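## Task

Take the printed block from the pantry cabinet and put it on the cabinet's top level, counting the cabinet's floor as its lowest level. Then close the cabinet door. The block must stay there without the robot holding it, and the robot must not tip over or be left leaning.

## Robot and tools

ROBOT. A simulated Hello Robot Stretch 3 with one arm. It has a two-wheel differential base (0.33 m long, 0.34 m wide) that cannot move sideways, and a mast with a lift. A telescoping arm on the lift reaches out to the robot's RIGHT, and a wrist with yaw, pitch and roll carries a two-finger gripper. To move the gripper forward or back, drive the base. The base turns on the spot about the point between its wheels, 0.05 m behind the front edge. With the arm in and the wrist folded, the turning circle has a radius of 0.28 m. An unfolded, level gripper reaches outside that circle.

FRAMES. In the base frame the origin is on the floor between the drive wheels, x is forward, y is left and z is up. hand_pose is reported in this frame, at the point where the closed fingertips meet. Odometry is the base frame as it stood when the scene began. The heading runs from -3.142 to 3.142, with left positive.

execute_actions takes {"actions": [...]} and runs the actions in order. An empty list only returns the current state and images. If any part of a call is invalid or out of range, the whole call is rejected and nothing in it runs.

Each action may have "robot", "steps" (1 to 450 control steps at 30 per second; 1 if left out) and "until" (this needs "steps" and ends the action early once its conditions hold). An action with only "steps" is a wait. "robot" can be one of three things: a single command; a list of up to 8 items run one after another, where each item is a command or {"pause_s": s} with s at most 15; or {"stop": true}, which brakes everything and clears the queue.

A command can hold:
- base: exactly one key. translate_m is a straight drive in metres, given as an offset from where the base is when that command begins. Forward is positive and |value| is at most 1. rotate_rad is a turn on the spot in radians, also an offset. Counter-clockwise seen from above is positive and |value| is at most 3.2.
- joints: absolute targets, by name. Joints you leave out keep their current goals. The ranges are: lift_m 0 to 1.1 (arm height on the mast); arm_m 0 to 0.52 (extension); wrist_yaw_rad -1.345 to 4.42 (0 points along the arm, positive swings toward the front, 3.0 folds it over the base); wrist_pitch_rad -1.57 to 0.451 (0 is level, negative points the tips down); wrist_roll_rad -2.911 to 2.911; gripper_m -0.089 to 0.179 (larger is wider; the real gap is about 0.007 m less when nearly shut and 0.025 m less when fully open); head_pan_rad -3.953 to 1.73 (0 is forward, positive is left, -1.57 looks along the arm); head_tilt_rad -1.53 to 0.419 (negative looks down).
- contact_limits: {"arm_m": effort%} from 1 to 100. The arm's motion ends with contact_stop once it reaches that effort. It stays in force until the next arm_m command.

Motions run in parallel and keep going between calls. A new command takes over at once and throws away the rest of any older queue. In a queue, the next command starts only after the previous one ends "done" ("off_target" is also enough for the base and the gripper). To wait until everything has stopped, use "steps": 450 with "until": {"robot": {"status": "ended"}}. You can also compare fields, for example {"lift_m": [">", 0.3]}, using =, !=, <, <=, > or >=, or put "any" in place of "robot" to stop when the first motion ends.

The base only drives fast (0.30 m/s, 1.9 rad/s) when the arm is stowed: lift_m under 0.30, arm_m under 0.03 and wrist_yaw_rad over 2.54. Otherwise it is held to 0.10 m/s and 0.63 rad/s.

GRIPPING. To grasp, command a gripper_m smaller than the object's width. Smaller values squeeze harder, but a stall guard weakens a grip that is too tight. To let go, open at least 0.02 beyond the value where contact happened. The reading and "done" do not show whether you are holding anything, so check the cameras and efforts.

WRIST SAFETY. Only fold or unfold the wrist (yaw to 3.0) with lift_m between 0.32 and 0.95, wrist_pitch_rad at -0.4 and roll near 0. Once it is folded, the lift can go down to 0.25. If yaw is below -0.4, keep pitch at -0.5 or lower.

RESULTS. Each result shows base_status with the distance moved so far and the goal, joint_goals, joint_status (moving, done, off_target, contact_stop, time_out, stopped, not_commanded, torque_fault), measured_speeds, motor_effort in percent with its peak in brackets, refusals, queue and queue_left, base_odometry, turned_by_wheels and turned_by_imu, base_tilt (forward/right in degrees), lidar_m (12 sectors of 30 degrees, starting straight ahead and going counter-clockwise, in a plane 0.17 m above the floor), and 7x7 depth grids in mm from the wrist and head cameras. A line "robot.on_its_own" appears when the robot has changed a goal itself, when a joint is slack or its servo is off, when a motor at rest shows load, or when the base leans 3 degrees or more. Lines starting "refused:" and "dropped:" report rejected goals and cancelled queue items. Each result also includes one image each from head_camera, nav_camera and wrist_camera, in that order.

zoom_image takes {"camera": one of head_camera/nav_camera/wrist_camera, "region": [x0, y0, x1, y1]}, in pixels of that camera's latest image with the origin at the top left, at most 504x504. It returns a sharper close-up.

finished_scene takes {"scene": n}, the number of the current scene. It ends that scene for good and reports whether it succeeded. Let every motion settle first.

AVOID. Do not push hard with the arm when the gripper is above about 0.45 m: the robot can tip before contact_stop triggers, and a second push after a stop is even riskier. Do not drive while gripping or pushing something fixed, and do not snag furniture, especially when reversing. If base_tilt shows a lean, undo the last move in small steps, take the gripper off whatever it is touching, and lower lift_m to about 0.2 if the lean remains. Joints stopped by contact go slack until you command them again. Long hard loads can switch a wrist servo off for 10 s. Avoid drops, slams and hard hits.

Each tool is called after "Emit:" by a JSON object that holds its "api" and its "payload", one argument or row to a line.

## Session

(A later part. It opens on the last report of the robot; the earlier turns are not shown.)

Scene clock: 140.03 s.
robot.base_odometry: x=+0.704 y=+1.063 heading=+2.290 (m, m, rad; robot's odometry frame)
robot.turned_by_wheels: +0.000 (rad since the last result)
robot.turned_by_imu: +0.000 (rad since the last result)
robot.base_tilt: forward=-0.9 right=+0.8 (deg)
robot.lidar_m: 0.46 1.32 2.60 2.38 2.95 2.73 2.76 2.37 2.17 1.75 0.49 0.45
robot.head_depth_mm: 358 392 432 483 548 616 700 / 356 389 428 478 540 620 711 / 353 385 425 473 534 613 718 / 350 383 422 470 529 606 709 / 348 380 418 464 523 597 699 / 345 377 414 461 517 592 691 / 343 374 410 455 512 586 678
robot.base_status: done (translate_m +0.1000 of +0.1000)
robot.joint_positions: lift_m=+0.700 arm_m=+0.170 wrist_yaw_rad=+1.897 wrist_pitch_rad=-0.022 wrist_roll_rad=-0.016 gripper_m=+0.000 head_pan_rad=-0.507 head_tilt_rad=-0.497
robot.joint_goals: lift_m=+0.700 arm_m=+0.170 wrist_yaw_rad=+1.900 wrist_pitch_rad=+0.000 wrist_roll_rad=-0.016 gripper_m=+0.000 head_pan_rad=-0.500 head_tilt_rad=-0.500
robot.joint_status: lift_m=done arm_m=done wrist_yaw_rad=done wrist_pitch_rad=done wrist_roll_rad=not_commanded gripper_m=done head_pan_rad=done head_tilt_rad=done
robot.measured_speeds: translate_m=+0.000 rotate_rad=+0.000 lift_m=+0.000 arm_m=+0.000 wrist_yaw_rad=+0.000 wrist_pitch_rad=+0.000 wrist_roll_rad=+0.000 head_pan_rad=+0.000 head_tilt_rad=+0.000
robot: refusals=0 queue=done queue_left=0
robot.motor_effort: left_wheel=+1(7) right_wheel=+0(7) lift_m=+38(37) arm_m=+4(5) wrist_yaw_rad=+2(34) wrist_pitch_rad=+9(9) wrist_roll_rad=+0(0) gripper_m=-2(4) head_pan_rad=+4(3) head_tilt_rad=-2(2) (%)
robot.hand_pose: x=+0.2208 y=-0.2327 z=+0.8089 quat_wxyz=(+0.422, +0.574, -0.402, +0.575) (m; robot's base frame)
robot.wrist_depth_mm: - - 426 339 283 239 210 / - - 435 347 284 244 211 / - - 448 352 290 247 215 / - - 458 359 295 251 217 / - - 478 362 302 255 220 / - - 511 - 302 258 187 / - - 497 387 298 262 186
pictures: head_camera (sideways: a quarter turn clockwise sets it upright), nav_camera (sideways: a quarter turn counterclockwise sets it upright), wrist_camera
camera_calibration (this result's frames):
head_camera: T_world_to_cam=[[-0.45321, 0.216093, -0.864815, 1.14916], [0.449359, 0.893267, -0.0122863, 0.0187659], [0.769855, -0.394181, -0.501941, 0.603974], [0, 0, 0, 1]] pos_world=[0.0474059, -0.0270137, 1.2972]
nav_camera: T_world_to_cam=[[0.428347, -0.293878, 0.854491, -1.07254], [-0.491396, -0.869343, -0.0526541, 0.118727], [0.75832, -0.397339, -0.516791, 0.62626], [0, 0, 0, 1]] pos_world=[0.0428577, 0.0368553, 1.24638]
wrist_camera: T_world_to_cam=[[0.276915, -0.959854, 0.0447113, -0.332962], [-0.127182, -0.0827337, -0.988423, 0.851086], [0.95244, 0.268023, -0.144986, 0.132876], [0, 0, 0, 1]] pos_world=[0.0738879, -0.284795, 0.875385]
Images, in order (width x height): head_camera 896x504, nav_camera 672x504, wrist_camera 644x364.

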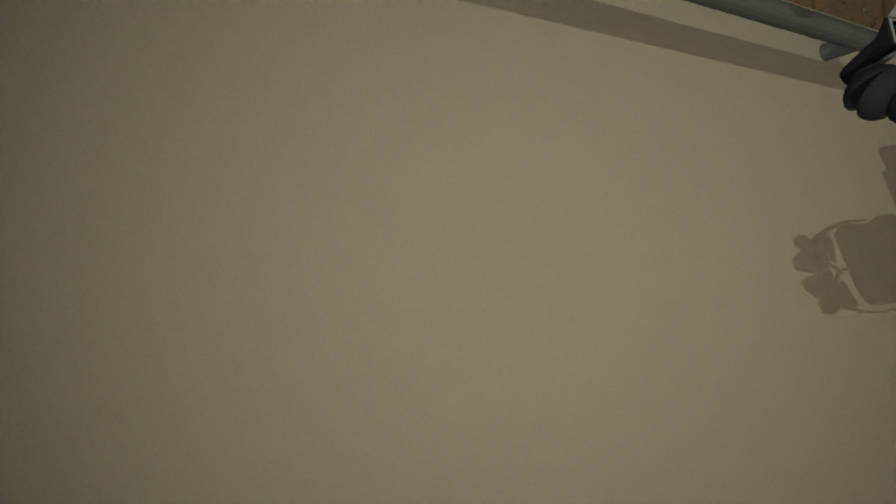

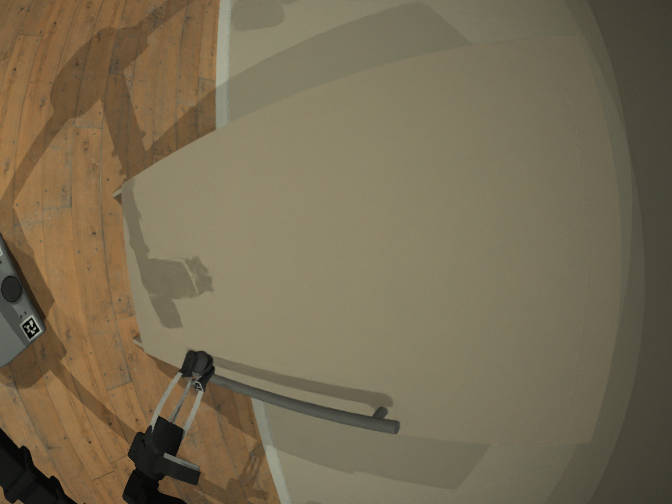

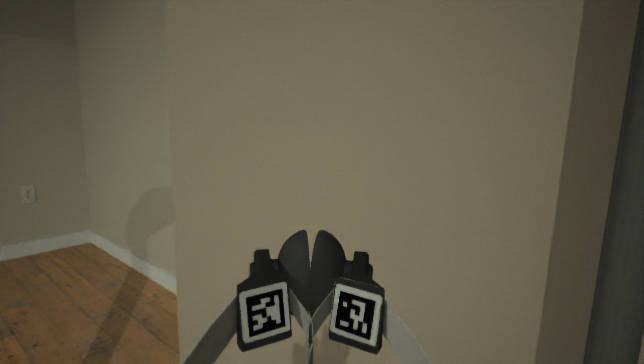

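Emit:
{"api": "execute_actions", "payload": {
  "actions": [
    {"robot":[{"joints":{"arm_m":0.0},"base":{"translate_m":-0.5}},{"base":{"rotate_rad":1.12},"joints":{"wrist_yaw_rad":0,"gripper_m":0.12,"head_pan_rad":-1.57,"head_tilt_rad":-0.3}}],"steps":450,"until":{"robot":{"status":"ended"}}}
  ]
}}

Scene clock: 160.53 s.
robot.base_odometry: x=+1.034 y=+0.687 heading=-2.873 (m, m, rad; robot's odometry frame)
robot.turned_by_wheels: +1.120 (rad since the last result)
robot.turned_by_imu: +1.117 (rad since the last result)
robot.base_tilt: forward=-0.9 right=+0.8 (deg)
robot.lidar_m: 2.80 2.40 2.40 2.26 2.31 2.11 1.99 2.03 1.61 0.92 0.94 1.99
robot.head_depth_mm: 1320 1396 1489 1594 1717 1821 1536 / 1312 1387 1488 1591 1705 1796 1527 / 1301 835 900 1559 1665 1783 1480 / 1302 824 873 923 994 1080 1180 / 1289 819 871 929 1002 1082 1179 / 1292 817 866 931 1003 1074 1174 / 1286 815 866 924 999 1072 1170
robot.base_status: done (rotate_rad +1.1199 of +1.1200)
robot.joint_positions: lift_m=+0.700 arm_m=+0.000 wrist_yaw_rad=+0.002 wrist_pitch_rad=-0.022 wrist_roll_rad=-0.016 gripper_m=+0.120 head_pan_rad=-1.563 head_tilt_rad=-0.310
robot.joint_goals: lift_m=+0.700 arm_m=+0.000 wrist_yaw_rad=+0.000 wrist_pitch_rad=+0.000 wrist_roll_rad=-0.016 gripper_m=+0.120 head_pan_rad=-1.570 head_tilt_rad=-0.300
robot.joint_status: lift_m=done arm_m=done wrist_yaw_rad=done wrist_pitch_rad=done wrist_roll_rad=not_commanded gripper_m=done head_pan_rad=done head_tilt_rad=done
robot.measured_speeds: translate_m=+0.000 rotate_rad=+0.000 lift_m=+0.000 arm_m=+0.000 wrist_yaw_rad=+0.000 wrist_pitch_rad=+0.000 wrist_roll_rad=+0.000 head_pan_rad=+0.000 head_tilt_rad=+0.000
robot: refusals=0 queue=done queue_left=0
robot.motor_effort: left_wheel=-1(6) right_wheel=+1(7) lift_m=+37(37) arm_m=-2(1) wrist_yaw_rad=-2(3) wrist_pitch_rad=+9(8) wrist_roll_rad=+1(0) gripper_m=+0(80) head_pan_rad=-4(46) head_tilt_rad=+5(20) (%)
robot.hand_pose: x=-0.0209 y=-0.4010 z=+0.8089 quat_wxyz=(+0.713, +0.009, -0.701, -0.007) (m; robot's base frame)
robot.wrist_depth_mm: 608 615 634 644 - - - / 610 628 638 - - - - / 631 641 663 - - - - / 635 653 680 - - - - / 651 666 691 - - - - / 670 - 705 - - - - / 677 - 721 - - - -
pictures: head_camera (sideways: a quarter turn clockwise sets it upright), nav_camera (sideways: a quarter turn counterclockwise sets it upright), wrist_camera
camera_calibration (this result's frames):
head_camera: T_world_to_cam=[[-0.0335749, 0.331018, -0.943027, 1.24865], [0.998777, 0.0453896, -0.0196273, 0.0249756], [0.0363066, -0.942532, -0.332137, 0.387485], [0, 0, 0, 1]] pos_world=[0.00290989, -0.0492407, 1.30669]
nav_camera: T_world_to_cam=[[-0.0463617, -0.349295, 0.935865, -1.17581], [-0.998535, -0.00996512, -0.0531855, 0.122525], [0.0279034, -0.93696, -0.348321, 0.411492], [0, 0, 0, 1]] pos_world=[0.0563513, -0.023931, 1.25024]
wrist_camera: T_world_to_cam=[[-0.998062, 0.0432744, 0.0447113, -0.051965], [-0.0379097, 0.146911, -0.988423, 0.90037], [-0.049342, -0.988203, -0.144986, -0.116456], [0, 0, 0, 1]] pos_world=[-0.0234778, -0.245108, 0.875385]
Images, in order (width x height): head_camera 896x504, nav_camera 672x504, wrist_camera 644x364.

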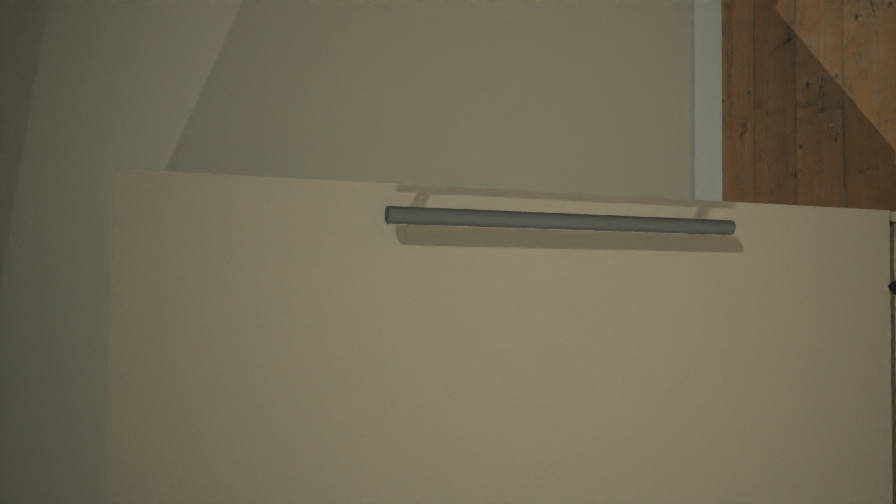

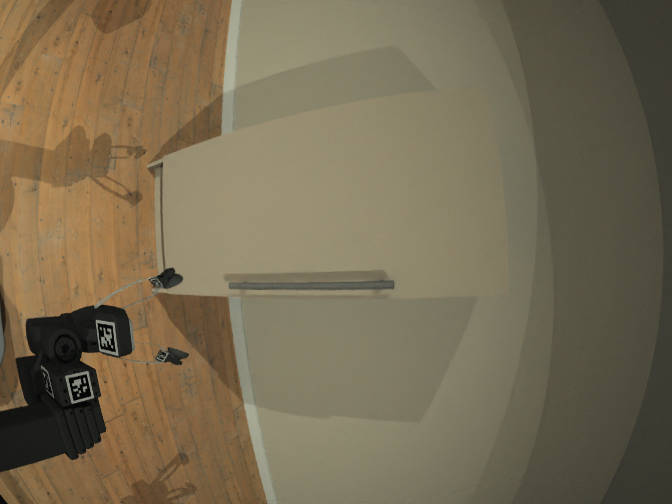

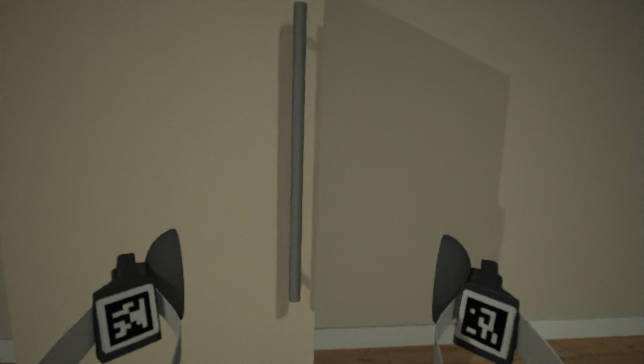

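Emit:
{"api": "execute_actions", "payload": {
  "actions": [
    {"robot":[{"base":{"translate_m":0.01}},{"joints":{"arm_m":0.495}},{"joints":{"gripper_m":-0.05}},{"joints":{"arm_m":0.245},"base":{"translate_m":0.067}},{"joints":{"arm_m":0.145},"base":{"translate_m":0.08}},{"joints":{"arm_m":0.065},"base":{"translate_m":0.10}}],"steps":450,"until":{"robot":{"status":"ended"}}},
    {"steps":450,"until":{"robot":{"status":"ended"}}}
  ]
}}

Scene clock: 187.93 s.
robot.base_odometry: x=+0.786 y=+0.619 heading=-2.873 (m, m, rad; robot's odometry frame)
robot.turned_by_wheels: +0.000 (rad since the last result)
robot.turned_by_imu: -0.046 (rad since the last result)
robot.base_tilt: forward=-0.9 right=+0.8 (deg)
robot.lidar_m: 2.53 2.15 2.47 2.29 2.32 2.42 2.25 2.28 0.98 0.46 0.75 1.88
robot.head_depth_mm: 362 380 408 939 1687 1802 1528 / 395 409 428 451 477 512 557 / 437 447 472 500 510 539 546 / 492 495 526 560 600 644 703 / 1236 555 594 636 687 745 820 / 1239 631 679 742 808 892 997 / 1230 729 798 885 1584 1715 1509
robot.base_status: done (translate_m +0.1000 of +0.1000)
robot.joint_positions: lift_m=+0.700 arm_m=+0.065 wrist_yaw_rad=-0.035 wrist_pitch_rad=-0.026 wrist_roll_rad=-0.016 gripper_m=-0.032 head_pan_rad=-1.563 head_tilt_rad=-0.309
robot.joint_goals: lift_m=+0.700 arm_m=+0.065 wrist_yaw_rad=-0.023 wrist_pitch_rad=+0.000 wrist_roll_rad=-0.016 gripper_m=-0.033 head_pan_rad=-1.570 head_tilt_rad=-0.300
robot.joint_status: lift_m=done arm_m=done wrist_yaw_rad=done wrist_pitch_rad=done wrist_roll_rad=not_commanded gripper_m=done head_pan_rad=done head_tilt_rad=done
robot.measured_speeds: translate_m=+0.000 rotate_rad=+0.000 lift_m=+0.000 arm_m=+0.000 wrist_yaw_rad=+0.000 wrist_pitch_rad=+0.000 wrist_roll_rad=+0.000 head_pan_rad=+0.000 head_tilt_rad=+0.000
robot: refusals=0 queue=done queue_left=0
robot.on_its_own: wrist_yaw_rad is held at -0.023, not at your +0.000, by its stall guard, which is not easing now; gripper_m is held at -0.033, not at your -0.050, by its stall guard, which is not easing now
robot.motor_effort: left_wheel=-2(31) right_wheel=+5(48) lift_m=+37(36) arm_m=+0(7) wrist_yaw_rad=+11(71) wrist_pitch_rad=+10(10) wrist_roll_rad=+0(0) gripper_m=-21(100) head_pan_rad=-4(4) head_tilt_rad=+5(5) (%)
robot.hand_pose: x=-0.0303 y=-0.4653 z=+0.8078 quat_wxyz=(+0.713, -0.003, -0.701, -0.022) (m; robot's base frame)
robot.wrist_depth_mm: 735 317 229 124 148 - - / 750 326 235 126 150 - - / - 339 241 129 152 - - / - 349 246 133 156 - - / - 365 255 135 158 - - / - 378 285 137 155 - - / - 401 259 141 161 - -
pictures: head_camera (sideways: a quarter turn clockwise sets it upright), nav_camera (sideways: a quarter turn counterclockwise sets it upright), wrist_camera
camera_calibration (this result's frames):
head_camera: T_world_to_cam=[[-0.0335348, 0.330675, -0.943149, 1.2488], [0.998782, 0.0452694, -0.0196411, 0.0249936], [0.036201, -0.942658, -0.33179, 0.387034], [0, 0, 0, 1]] pos_world=[0.00290431, -0.0492386, 1.30671]
nav_camera: T_world_to_cam=[[-0.0464038, -0.348945, 0.935994, -1.17597], [-0.998536, -0.00987174, -0.0531847, 0.122524], [0.0277984, -0.937091, -0.347976, 0.411043], [0, 0, 0, 1]] pos_world=[0.0563487, -0.0239557, 1.25025]
wrist_camera: T_world_to_cam=[[-0.995801, 0.079847, 0.044771, -0.0414955], [-0.0322101, 0.152181, -0.987828, 0.910593], [-0.0856884, -0.985122, -0.14897, -0.177109], [0, 0, 0, 1]] pos_world=[-0.0271671, -0.309736, 0.874982]
Images, in order (width x height): head_camera 896x504, nav_camera 672x504, wrist_camera 644x364.

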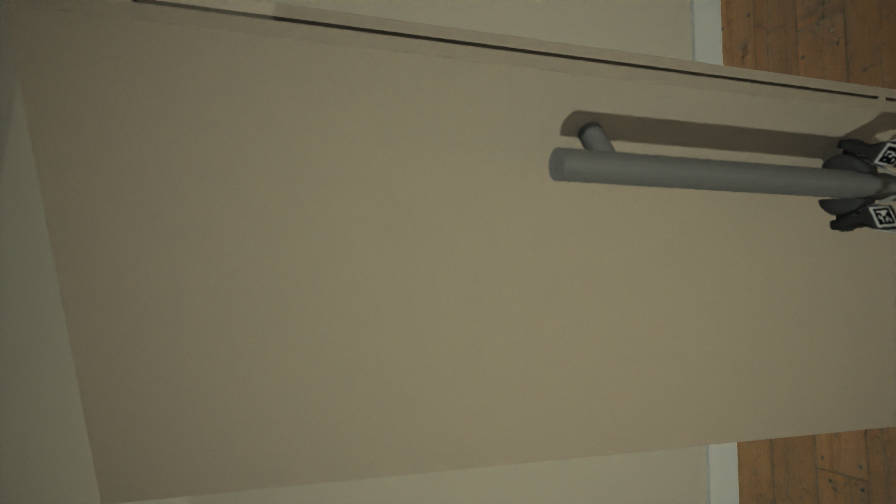

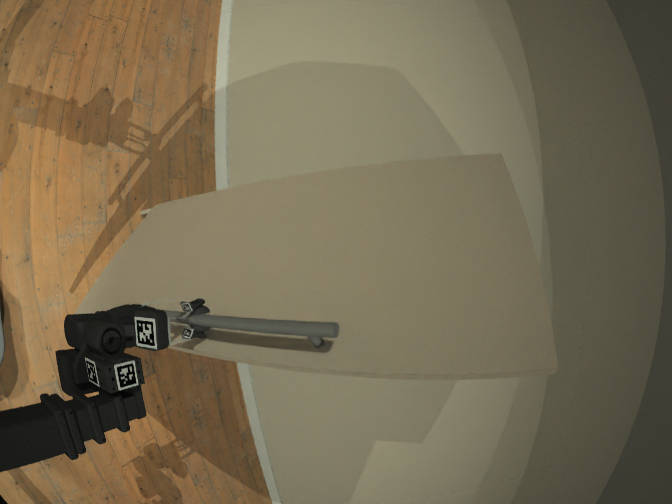

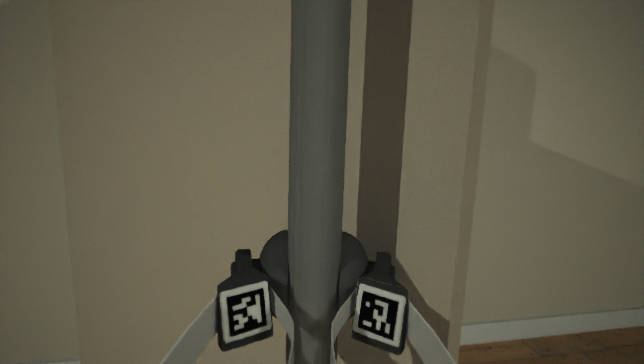

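Emit:
{"api": "execute_actions", "payload": {
  "actions": [
    {"robot":[{"joints":{"gripper_m":0.15}},{"joints":{"arm_m":0.0,"wrist_yaw_rad":0}},{"base":{"translate_m":-0.2},"joints":{"gripper_m":0.0}},{"joints":{"arm_m":0.3}},{"base":{"translate_m":0.4}},{"joints":{"arm_m":0,"wrist_yaw_rad":0,"head_tilt_rad":-0.45}}],"steps":450,"until":{"robot":{"status":"ended"}}},
    {"steps":450,"until":{"robot":{"status":"ended"}}}
  ]
}}

Scene clock: 212.67 s.
robot.base_odometry: x=+0.593 y=+0.566 heading=-2.873 (m, m, rad; robot's odometry frame)
robot.turned_by_wheels: +0.000 (rad since the last result)
robot.turned_by_imu: -0.023 (rad since the last result)
robot.base_tilt: forward=-0.9 right=+0.8 (deg)
robot.lidar_m: 2.33 1.97 2.53 2.32 2.35 2.67 2.44 2.44 0.96 0.28 1.46 1.82
robot.head_depth_mm: 1237 1235 1310 1272 1280 1367 1375 / 1241 1297 1421 1455 1284 1445 1371 / 1233 1292 1406 1453 1275 1435 1306 / - - - - 303 350 398 / 489 546 559 721 571 472 593 / 1221 1326 1442 1580 1722 1600 1324 / 1212 1317 1425 1556 1742 1650 1365
robot.base_status: done (translate_m +0.4000 of +0.4000)
robot.joint_positions: lift_m=+0.700 arm_m=+0.000 wrist_yaw_rad=+0.001 wrist_pitch_rad=-0.021 wrist_roll_rad=-0.016 gripper_m=+0.000 head_pan_rad=-1.563 head_tilt_rad=-0.444
robot.joint_goals: lift_m=+0.700 arm_m=+0.000 wrist_yaw_rad=+0.000 wrist_pitch_rad=+0.000 wrist_roll_rad=-0.016 gripper_m=+0.000 head_pan_rad=-1.570 head_tilt_rad=-0.450
robot.joint_status: lift_m=done arm_m=done wrist_yaw_rad=done wrist_pitch_rad=done wrist_roll_rad=not_commanded gripper_m=done head_pan_rad=done head_tilt_rad=done
robot.measured_speeds: translate_m=+0.000 rotate_rad=+0.000 lift_m=+0.000 arm_m=+0.000 wrist_yaw_rad=+0.000 wrist_pitch_rad=+0.000 wrist_roll_rad=+0.000 head_pan_rad=+0.000 head_tilt_rad=+0.000
robot: refusals=0 queue=done queue_left=0
robot.motor_effort: left_wheel=+0(16) right_wheel=+0(30) lift_m=+38(36) arm_m=-2(5) wrist_yaw_rad=-1(14) wrist_pitch_rad=+9(12) wrist_roll_rad=+0(0) gripper_m=-2(82) head_pan_rad=-3(4) head_tilt_rad=-2(17) (%)
robot.hand_pose: x=-0.0213 y=-0.4010 z=+0.8091 quat_wxyz=(+0.713, +0.008, -0.701, -0.008) (m; robot's base frame)
robot.wrist_depth_mm: - 94 716 982 935 811 - / - 94 718 - - 859 - / - 94 644 - - 865 - / - 93 711 - - 869 - / - 93 722 - - - - / - 92 462 - 878 - - / - 92 589 - - - -
pictures: head_camera (sideways: a quarter turn clockwise sets it upright), nav_camera (sideways: a quarter turn counterclockwise sets it upright), wrist_camera
camera_calibration (this result's frames):
head_camera: T_world_to_cam=[[-0.0343002, 0.454616, -0.890027, 1.17949], [0.998784, 0.047151, -0.0144073, 0.0181766], [0.0354159, -0.889439, -0.455681, 0.548262], [0, 0, 0, 1]] pos_world=[0.00288498, -0.0494269, 1.29987]
nav_camera: T_world_to_cam=[[-0.0456544, -0.471729, 0.880561, -1.10365], [-0.998592, -0.00227383, -0.0529921, 0.122264], [0.0270002, -0.88174, -0.470962, 0.57109], [0, 0, 0, 1]] pos_world=[0.0562862, -0.0167939, 1.24727]
wrist_camera: T_world_to_cam=[[-0.997999, 0.0448792, 0.0445511, -0.0515988], [-0.0375588, 0.146117, -0.988554, 0.900372], [-0.0508752, -0.988249, -0.144139, -0.117211], [0, 0, 0, 1]] pos_world=[-0.0236418, -0.245078, 0.875471]
Images, in order (width x height): head_camera 896x504, nav_camera 672x504, wrist_camera 644x364.

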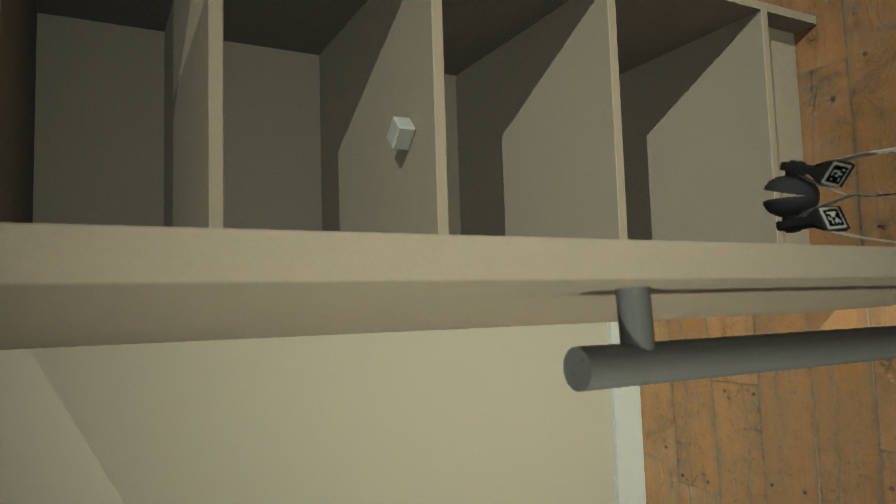

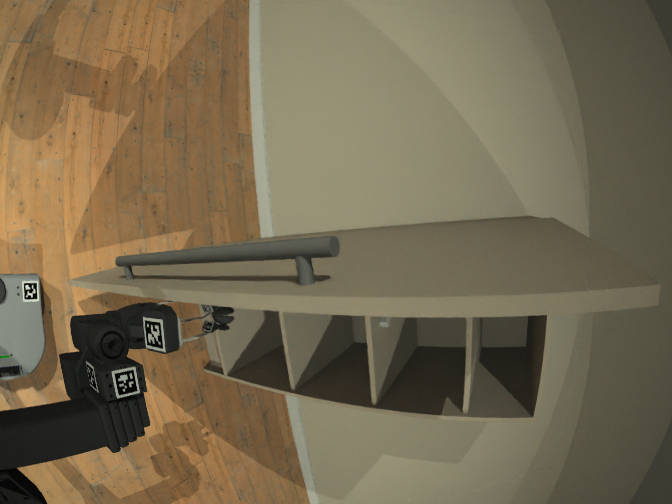

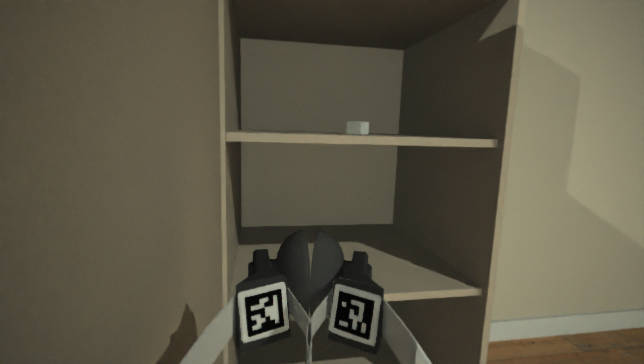

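Emit:
{"api": "execute_actions", "payload": {
  "actions": [
    {"robot":[{"joints":{"wrist_pitch_rad":-0.4,"wrist_yaw_rad":3.0},"base":{"translate_m":-0.1}},{"base":{"rotate_rad":1.3}},{"base":{"translate_m":-0.26}},{"base":{"rotate_rad":-1.23}},{"joints":{"wrist_pitch_rad":0,"wrist_yaw_rad":0.0,"gripper_m":0.1,"lift_m":0.785}},{"joints":{"arm_m":0.2}}],"steps":450,"until":{"robot":{"status":"ended"}}},
    {"steps":450,"until":{"robot":{"status":"ended"}}}
  ]
}}

Scene clock: 241.90 s.
robot.base_odometry: x=+0.690 y=+0.852 heading=-2.803 (m, m, rad; robot's odometry frame)
robot.turned_by_wheels: +0.070 (rad since the last result)
robot.turned_by_imu: +0.053 (rad since the last result)
robot.base_tilt: forward=-0.9 right=+0.8 (deg)
robot.lidar_m: 0.28 2.25 2.70 2.55 2.59 2.38 2.23 1.93 0.70 0.66 0.39 0.29
robot.head_depth_mm: 973 874 980 900 931 - - / 1028 953 1195 940 1145 - 1131 / 1028 946 1199 940 1124 - 1133 / 1026 940 1187 937 1142 997 1183 / 1022 930 1191 936 1139 995 1181 / 1004 920 1171 933 1076 966 1127 / 761 707 757 754 762 788 806
robot.base_status: done (rotate_rad -1.2299 of -1.2300)
robot.joint_positions: lift_m=+0.785 arm_m=+0.200 wrist_yaw_rad=+0.001 wrist_pitch_rad=-0.021 wrist_roll_rad=-0.015 gripper_m=+0.100 head_pan_rad=-1.564 head_tilt_rad=-0.446
robot.joint_goals: lift_m=+0.785 arm_m=+0.200 wrist_yaw_rad=+0.000 wrist_pitch_rad=+0.000 wrist_roll_rad=-0.015 gripper_m=+0.100 head_pan_rad=-1.570 head_tilt_rad=-0.450
robot.joint_status: lift_m=done arm_m=done wrist_yaw_rad=done wrist_pitch_rad=done wrist_roll_rad=not_commanded gripper_m=done head_pan_rad=done head_tilt_rad=done
robot.measured_speeds: translate_m=+0.000 rotate_rad=+0.000 lift_m=+0.000 arm_m=+0.000 wrist_yaw_rad=+0.000 wrist_pitch_rad=+0.000 wrist_roll_rad=+0.000 head_pan_rad=+0.000 head_tilt_rad=+0.000
robot: refusals=0 queue=done queue_left=0
robot.motor_effort: left_wheel=+3(15) right_wheel=-2(34) lift_m=+41(42) arm_m=+3(0) wrist_yaw_rad=-1(78) wrist_pitch_rad=+9(23) wrist_roll_rad=+0(1) gripper_m=+0(80) head_pan_rad=-3(4) head_tilt_rad=-2(3) (%)
robot.hand_pose: x=-0.0211 y=-0.6003 z=+0.8939 quat_wxyz=(+0.712, +0.008, -0.702, -0.007) (m; robot's base frame)
robot.wrist_depth_mm: 421 631 693 677 605 431 304 / 426 683 720 751 736 432 306 / 429 690 747 780 728 429 305 / 410 570 607 638 609 424 306 / 296 306 309 315 329 336 292 / 232 233 243 253 794 362 279 / 419 643 722 728 700 383 302
pictures: head_camera (sideways: a quarter turn clockwise sets it upright), nav_camera (sideways: a quarter turn counterclockwise sets it upright), wrist_camera
camera_calibration (this result's frames):
head_camera: T_world_to_cam=[[-0.0342385, 0.456114, -0.889262, 1.17849], [0.998791, 0.0470161, -0.0143404, 0.0180895], [0.0352688, -0.888678, -0.457173, 0.550204], [0, 0, 0, 1]] pos_world=[0.00287709, -0.049423, 1.29979]
nav_camera: T_world_to_cam=[[-0.0457189, -0.473199, 0.879769, -1.10262], [-0.998593, -0.002026, -0.0529836, 0.122253], [0.0268542, -0.880953, -0.472441, 0.573015], [0, 0, 0, 1]] pos_world=[0.0562829, -0.0167102, 1.24724]
wrist_camera: T_world_to_cam=[[-0.998086, 0.0443458, 0.0431069, -0.0453227], [-0.0362016, 0.146189, -0.988594, 1.01349], [-0.0501417, -0.988262, -0.144304, -0.301768], [0, 0, 0, 1]] pos_world=[-0.0236772, -0.444376, 0.960337]
Images, in order (width x height): head_camera 896x504, nav_camera 672x504, wrist_camera 644x364.

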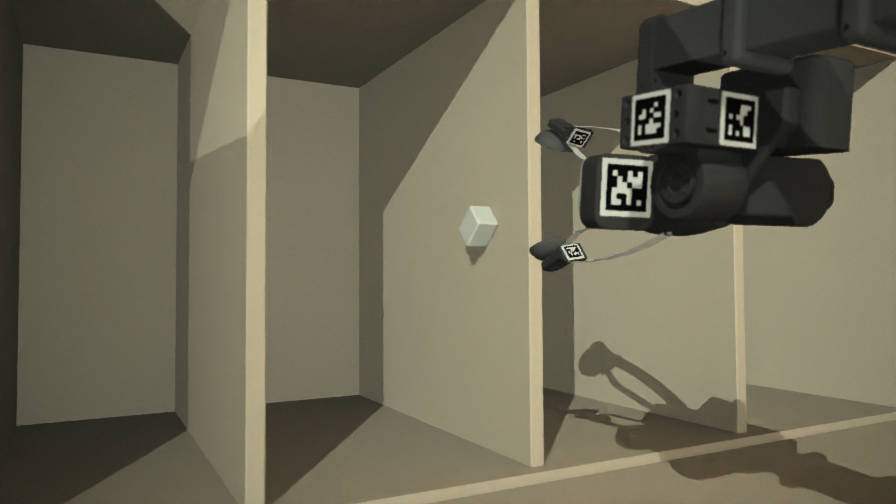

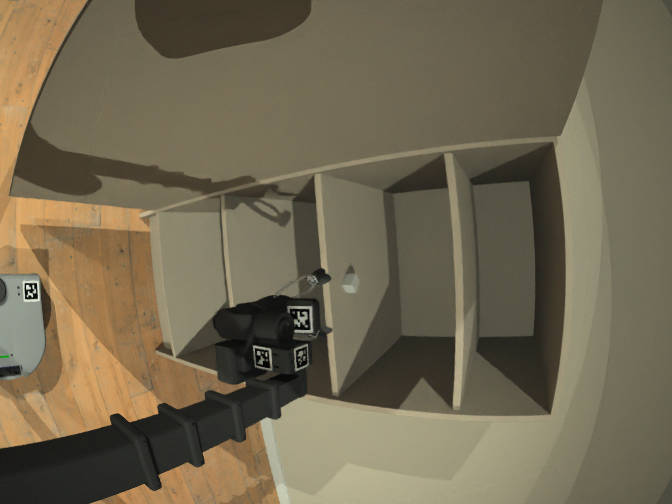

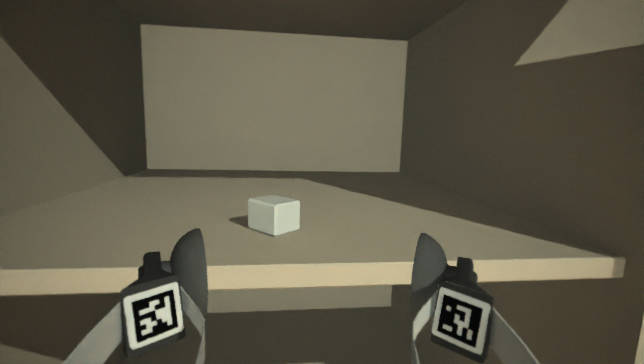

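Emit:
{"api": "execute_actions", "payload": {
  "actions": [
    {"robot":[{"base":{"translate_m":0.03},"joints":{"lift_m":0.79}},{"joints":{"arm_m":0.36}},{"joints":{"gripper_m":0.0}},{"joints":{"lift_m":0.81}},{"joints":{"arm_m":0.15}},{"joints":{"lift_m":1.1,"wrist_pitch_rad":0.2}},{"joints":{"arm_m":0.42}}],"steps":450,"until":{"robot":{"status":"ended"}}},
    {"steps":450,"until":{"robot":{"status":"ended"}}}
  ]
}}

Scene clock: 261.90 s.
robot.base_odometry: x=+0.662 y=+0.842 heading=-2.803 (m, m, rad; robot's odometry frame)
robot.turned_by_wheels: +0.000 (rad since the last result)
robot.turned_by_imu: -0.001 (rad since the last result)
robot.base_tilt: forward=-0.8 right=+0.8 (deg)
robot.lidar_m: 0.25 2.22 2.70 2.54 2.59 2.42 2.26 1.93 0.70 0.65 0.35 0.26
robot.head_depth_mm: 1000 882 1067 947 1011 1006 1111 / 923 704 1199 942 1146 1002 1185 / 1004 - 1197 944 1140 998 1188 / 1023 932 1193 937 1137 997 1189 / 1018 925 1185 933 1135 999 1186 / 991 848 1043 889 922 938 1027 / 654 653 647 674 685 699 713
robot.base_status: done (translate_m +0.0300 of +0.0300)
robot.joint_positions: lift_m=+1.100 arm_m=+0.420 wrist_yaw_rad=+0.001 wrist_pitch_rad=+0.177 wrist_roll_rad=-0.015 gripper_m=+0.001 head_pan_rad=-1.564 head_tilt_rad=-0.446
robot.joint_goals: lift_m=+1.100 arm_m=+0.420 wrist_yaw_rad=+0.000 wrist_pitch_rad=+0.200 wrist_roll_rad=-0.015 gripper_m=+0.000 head_pan_rad=-1.570 head_tilt_rad=-0.450
robot.joint_status: lift_m=done arm_m=done wrist_yaw_rad=done wrist_pitch_rad=done wrist_roll_rad=not_commanded gripper_m=done head_pan_rad=done head_tilt_rad=done
robot.measured_speeds: translate_m=+0.000 rotate_rad=+0.000 lift_m=+0.000 arm_m=+0.000 wrist_yaw_rad=+0.000 wrist_pitch_rad=+0.000 wrist_roll_rad=+0.000 head_pan_rad=+0.000 head_tilt_rad=+0.000
robot: refusals=0 queue=done queue_left=0
robot.motor_effort: left_wheel=+2(7) right_wheel=-2(4) lift_m=+40(43) arm_m=+4(6) wrist_yaw_rad=-1(0) wrist_pitch_rad=+9(9) wrist_roll_rad=+0(0) gripper_m=-15(89) head_pan_rad=-3(4) head_tilt_rad=-2(2) (%)
robot.hand_pose: x=-0.0212 y=-0.8211 z=+1.2599 quat_wxyz=(+0.710, -0.062, -0.699, +0.062) (m; robot's base frame)
robot.wrist_depth_mm: 188 185 183 181 178 176 174 / 278 269 264 262 257 251 247 / 394 493 484 467 451 404 316 / 416 525 546 560 583 443 314 / 414 519 540 550 580 443 315 / 405 458 - 160 531 416 313 / 289 293 275 154 281 308 292
pictures: head_camera (sideways: a quarter turn clockwise sets it upright), nav_camera (sideways: a quarter turn counterclockwise sets it upright), wrist_camera
camera_calibration (this result's frames):
head_camera: T_world_to_cam=[[-0.0342385, 0.456114, -0.889262, 1.17849], [0.998791, 0.0470161, -0.0143404, 0.0180895], [0.0352688, -0.888678, -0.457173, 0.550204], [0, 0, 0, 1]] pos_world=[0.00287709, -0.049423, 1.29979]
nav_camera: T_world_to_cam=[[-0.0457189, -0.473199, 0.879769, -1.10262], [-0.998593, -0.00202601, -0.0529836, 0.122253], [0.0268542, -0.880953, -0.472441, 0.573015], [0, 0, 0, 1]] pos_world=[0.0562829, -0.0167102, 1.24724]
wrist_camera: T_world_to_cam=[[-0.998087, 0.052093, 0.0332833, -0.0326042], [-0.035974, -0.0515967, -0.99802, 1.25706], [-0.0502725, -0.997308, 0.053372, -0.723669], [0, 0, 0, 1]] pos_world=[-0.023701, -0.655162, 1.29428]
Images, in order (width x height): head_camera 896x504, nav_camera 672x504, wrist_camera 644x364.

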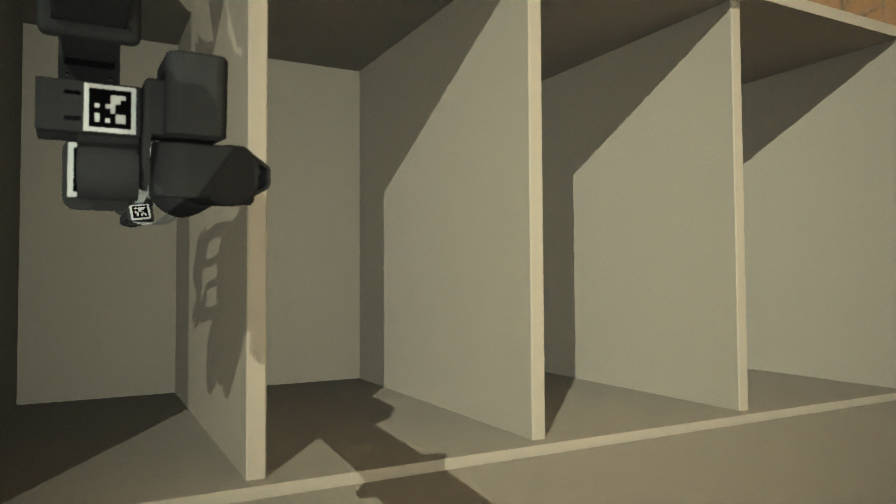

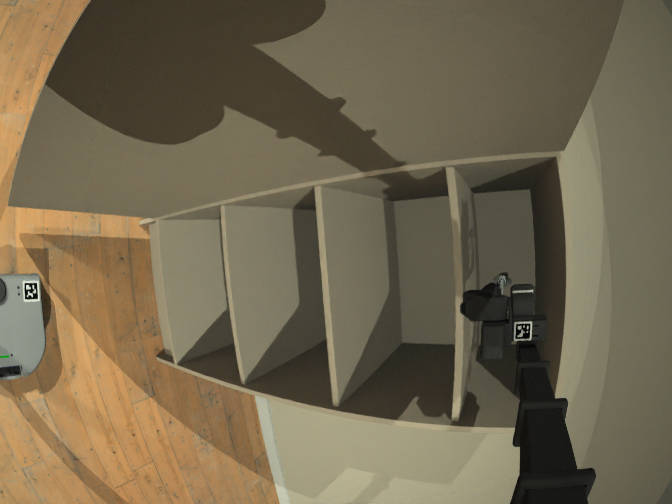

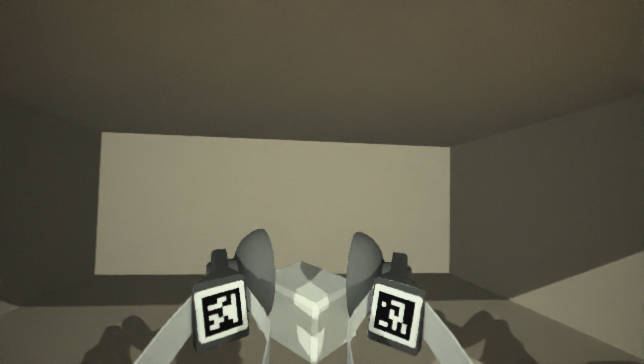

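Emit:
{"api": "execute_actions", "payload": {
  "actions": [
    {"robot":[{"joints":{"wrist_pitch_rad":0.0}},{"joints":{"gripper_m":0.1}},{"joints":{"arm_m":0.0}},{"joints":{"lift_m":0.8,"gripper_m":0.0,"wrist_pitch_rad":-0.4}},{"joints":{"wrist_yaw_rad":3.0}},{"joints":{"lift_m":0.28},"base":{"rotate_rad":1.57}},{"base":{"translate_m":0.35}},{"base":{"rotate_rad":-1.57}}],"steps":450,"until":{"robot":{"status":"ended"}}},
    {"steps":450,"until":{"robot":{"status":"ended"}}},
    {"robot":[{"base":{"translate_m":0.6},"joints":{"lift_m":0.35}},{"joints":{"wrist_yaw_rad":0,"wrist_pitch_rad":0}},{"joints":{"arm_m":0.3}},{"base":{"translate_m":-0.5}},{"base":{"translate_m":-0.3},"joints":{"arm_m":0.52}}],"steps":450,"until":{"robot":{"status":"ended"}}},
    {"steps":450,"until":{"robot":{"status":"ended"}}}
  ]
}}

Scene clock: 318.73 s.
robot.base_odometry: x=+0.966 y=+0.579 heading=-2.803 (m, m, rad; robot's odometry frame)
robot.turned_by_wheels: +0.000 (rad since the last result)
robot.turned_by_imu: +0.008 (rad since the last result)
robot.base_tilt: forward=-0.9 right=+0.8 (deg)
robot.lidar_m: 2.68 2.27 2.29 2.18 2.22 2.23 2.10 2.14 1.70 1.00 1.01 2.10
robot.head_depth_mm: 1368 1482 1627 1790 1948 1654 1371 / 845 927 1578 1758 1943 1650 1362 / 833 906 990 1073 1215 1326 1337 / 832 901 988 1085 1207 1358 1366 / 834 900 985 1077 1205 1350 1362 / 830 899 978 1084 1197 1350 1357 / 831 896 981 1073 1236 1552 1358
robot.base_status: done (translate_m -0.3000 of -0.3000)
robot.joint_positions: lift_m=+0.350 arm_m=+0.519 wrist_yaw_rad=+0.001 wrist_pitch_rad=-0.022 wrist_roll_rad=-0.014 gripper_m=+0.000 head_pan_rad=-1.564 head_tilt_rad=-0.446
robot.joint_goals: lift_m=+0.350 arm_m=+0.520 wrist_yaw_rad=+0.000 wrist_pitch_rad=+0.000 wrist_roll_rad=-0.014 gripper_m=+0.000 head_pan_rad=-1.570 head_tilt_rad=-0.450
robot.joint_status: lift_m=done arm_m=done wrist_yaw_rad=done wrist_pitch_rad=done wrist_roll_rad=not_commanded gripper_m=done head_pan_rad=done head_tilt_rad=done
robot.measured_speeds: translate_m=+0.000 rotate_rad=+0.000 lift_m=+0.000 arm_m=+0.000 wrist_yaw_rad=+0.000 wrist_pitch_rad=+0.000 wrist_roll_rad=+0.000 head_pan_rad=+0.000 head_tilt_rad=+0.000
robot: refusals=0 queue=done queue_left=0
robot.motor_effort: left_wheel=+2(17) right_wheel=-1(40) lift_m=+39(41) arm_m=+3(10) wrist_yaw_rad=+0(43) wrist_pitch_rad=+9(10) wrist_roll_rad=-1(1) gripper_m=-2(81) head_pan_rad=-3(4) head_tilt_rad=-2(2) (%)
robot.hand_pose: x=-0.0211 y=-0.9199 z=+0.4588 quat_wxyz=(+0.712, +0.009, -0.702, -0.008) (m; robot's base frame)
robot.wrist_depth_mm: 203 210 214 222 225 842 865 / 209 215 220 226 231 836 911 / 213 219 226 231 239 899 919 / 217 225 230 236 244 927 941 / 224 229 236 243 251 948 972 / 230 233 240 - 257 980 - / 233 239 250 255 265 940 927
pictures: head_camera (sideways: a quarter turn clockwise sets it upright), nav_camera (sideways: a quarter turn counterclockwise sets it upright), wrist_camera
camera_calibration (this result's frames):
head_camera: T_world_to_cam=[[-0.0342291, 0.456115, -0.889262, 1.17849], [0.998792, 0.0469955, -0.0143404, 0.0180895], [0.0352505, -0.888679, -0.457173, 0.550204], [0, 0, 0, 1]] pos_world=[0.00287607, -0.0494229, 1.29979]
nav_camera: T_world_to_cam=[[-0.0457286, -0.473198, 0.879768, -1.10262], [-0.998593, -0.00200541, -0.0529836, 0.122253], [0.026836, -0.880954, -0.472441, 0.573015], [0, 0, 0, 1]] pos_world=[0.0562825, -0.0167112, 1.24724]
wrist_camera: T_world_to_cam=[[-0.99811, 0.044145, 0.0427398, -0.0123597], [-0.035831, 0.146904, -0.988502, 0.630625], [-0.0499161, -0.988165, -0.145045, -0.680024], [0, 0, 0, 1]] pos_world=[-0.0236846, -0.764072, 0.525269]
Images, in order (width x height): head_camera 896x504, nav_camera 672x504, wrist_camera 644x364.

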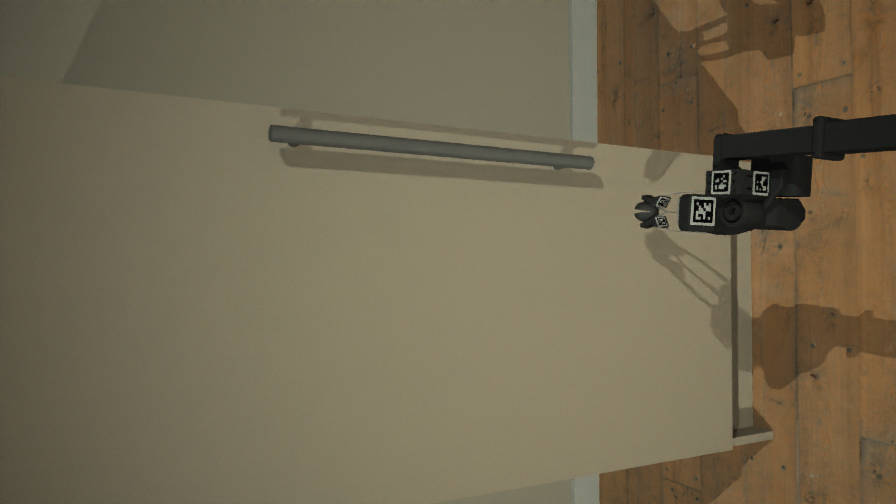

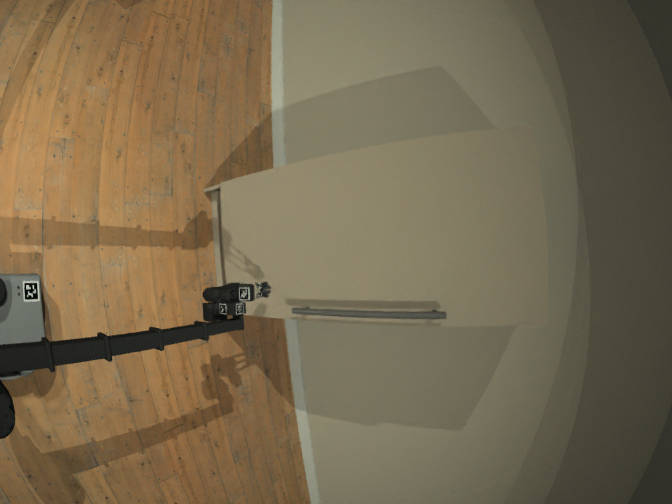

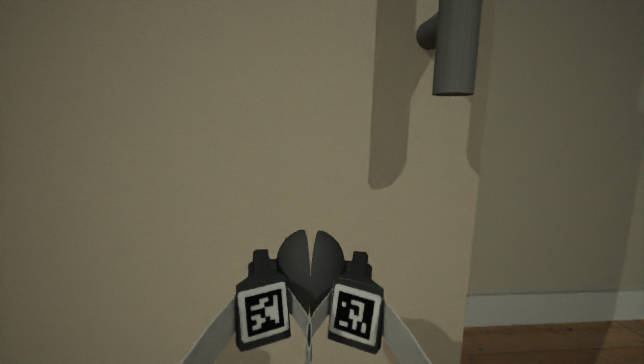

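Emit:
{"api": "finished_scene", "payload": {
  "scene": 2
}}

The scene is finished: the task was done.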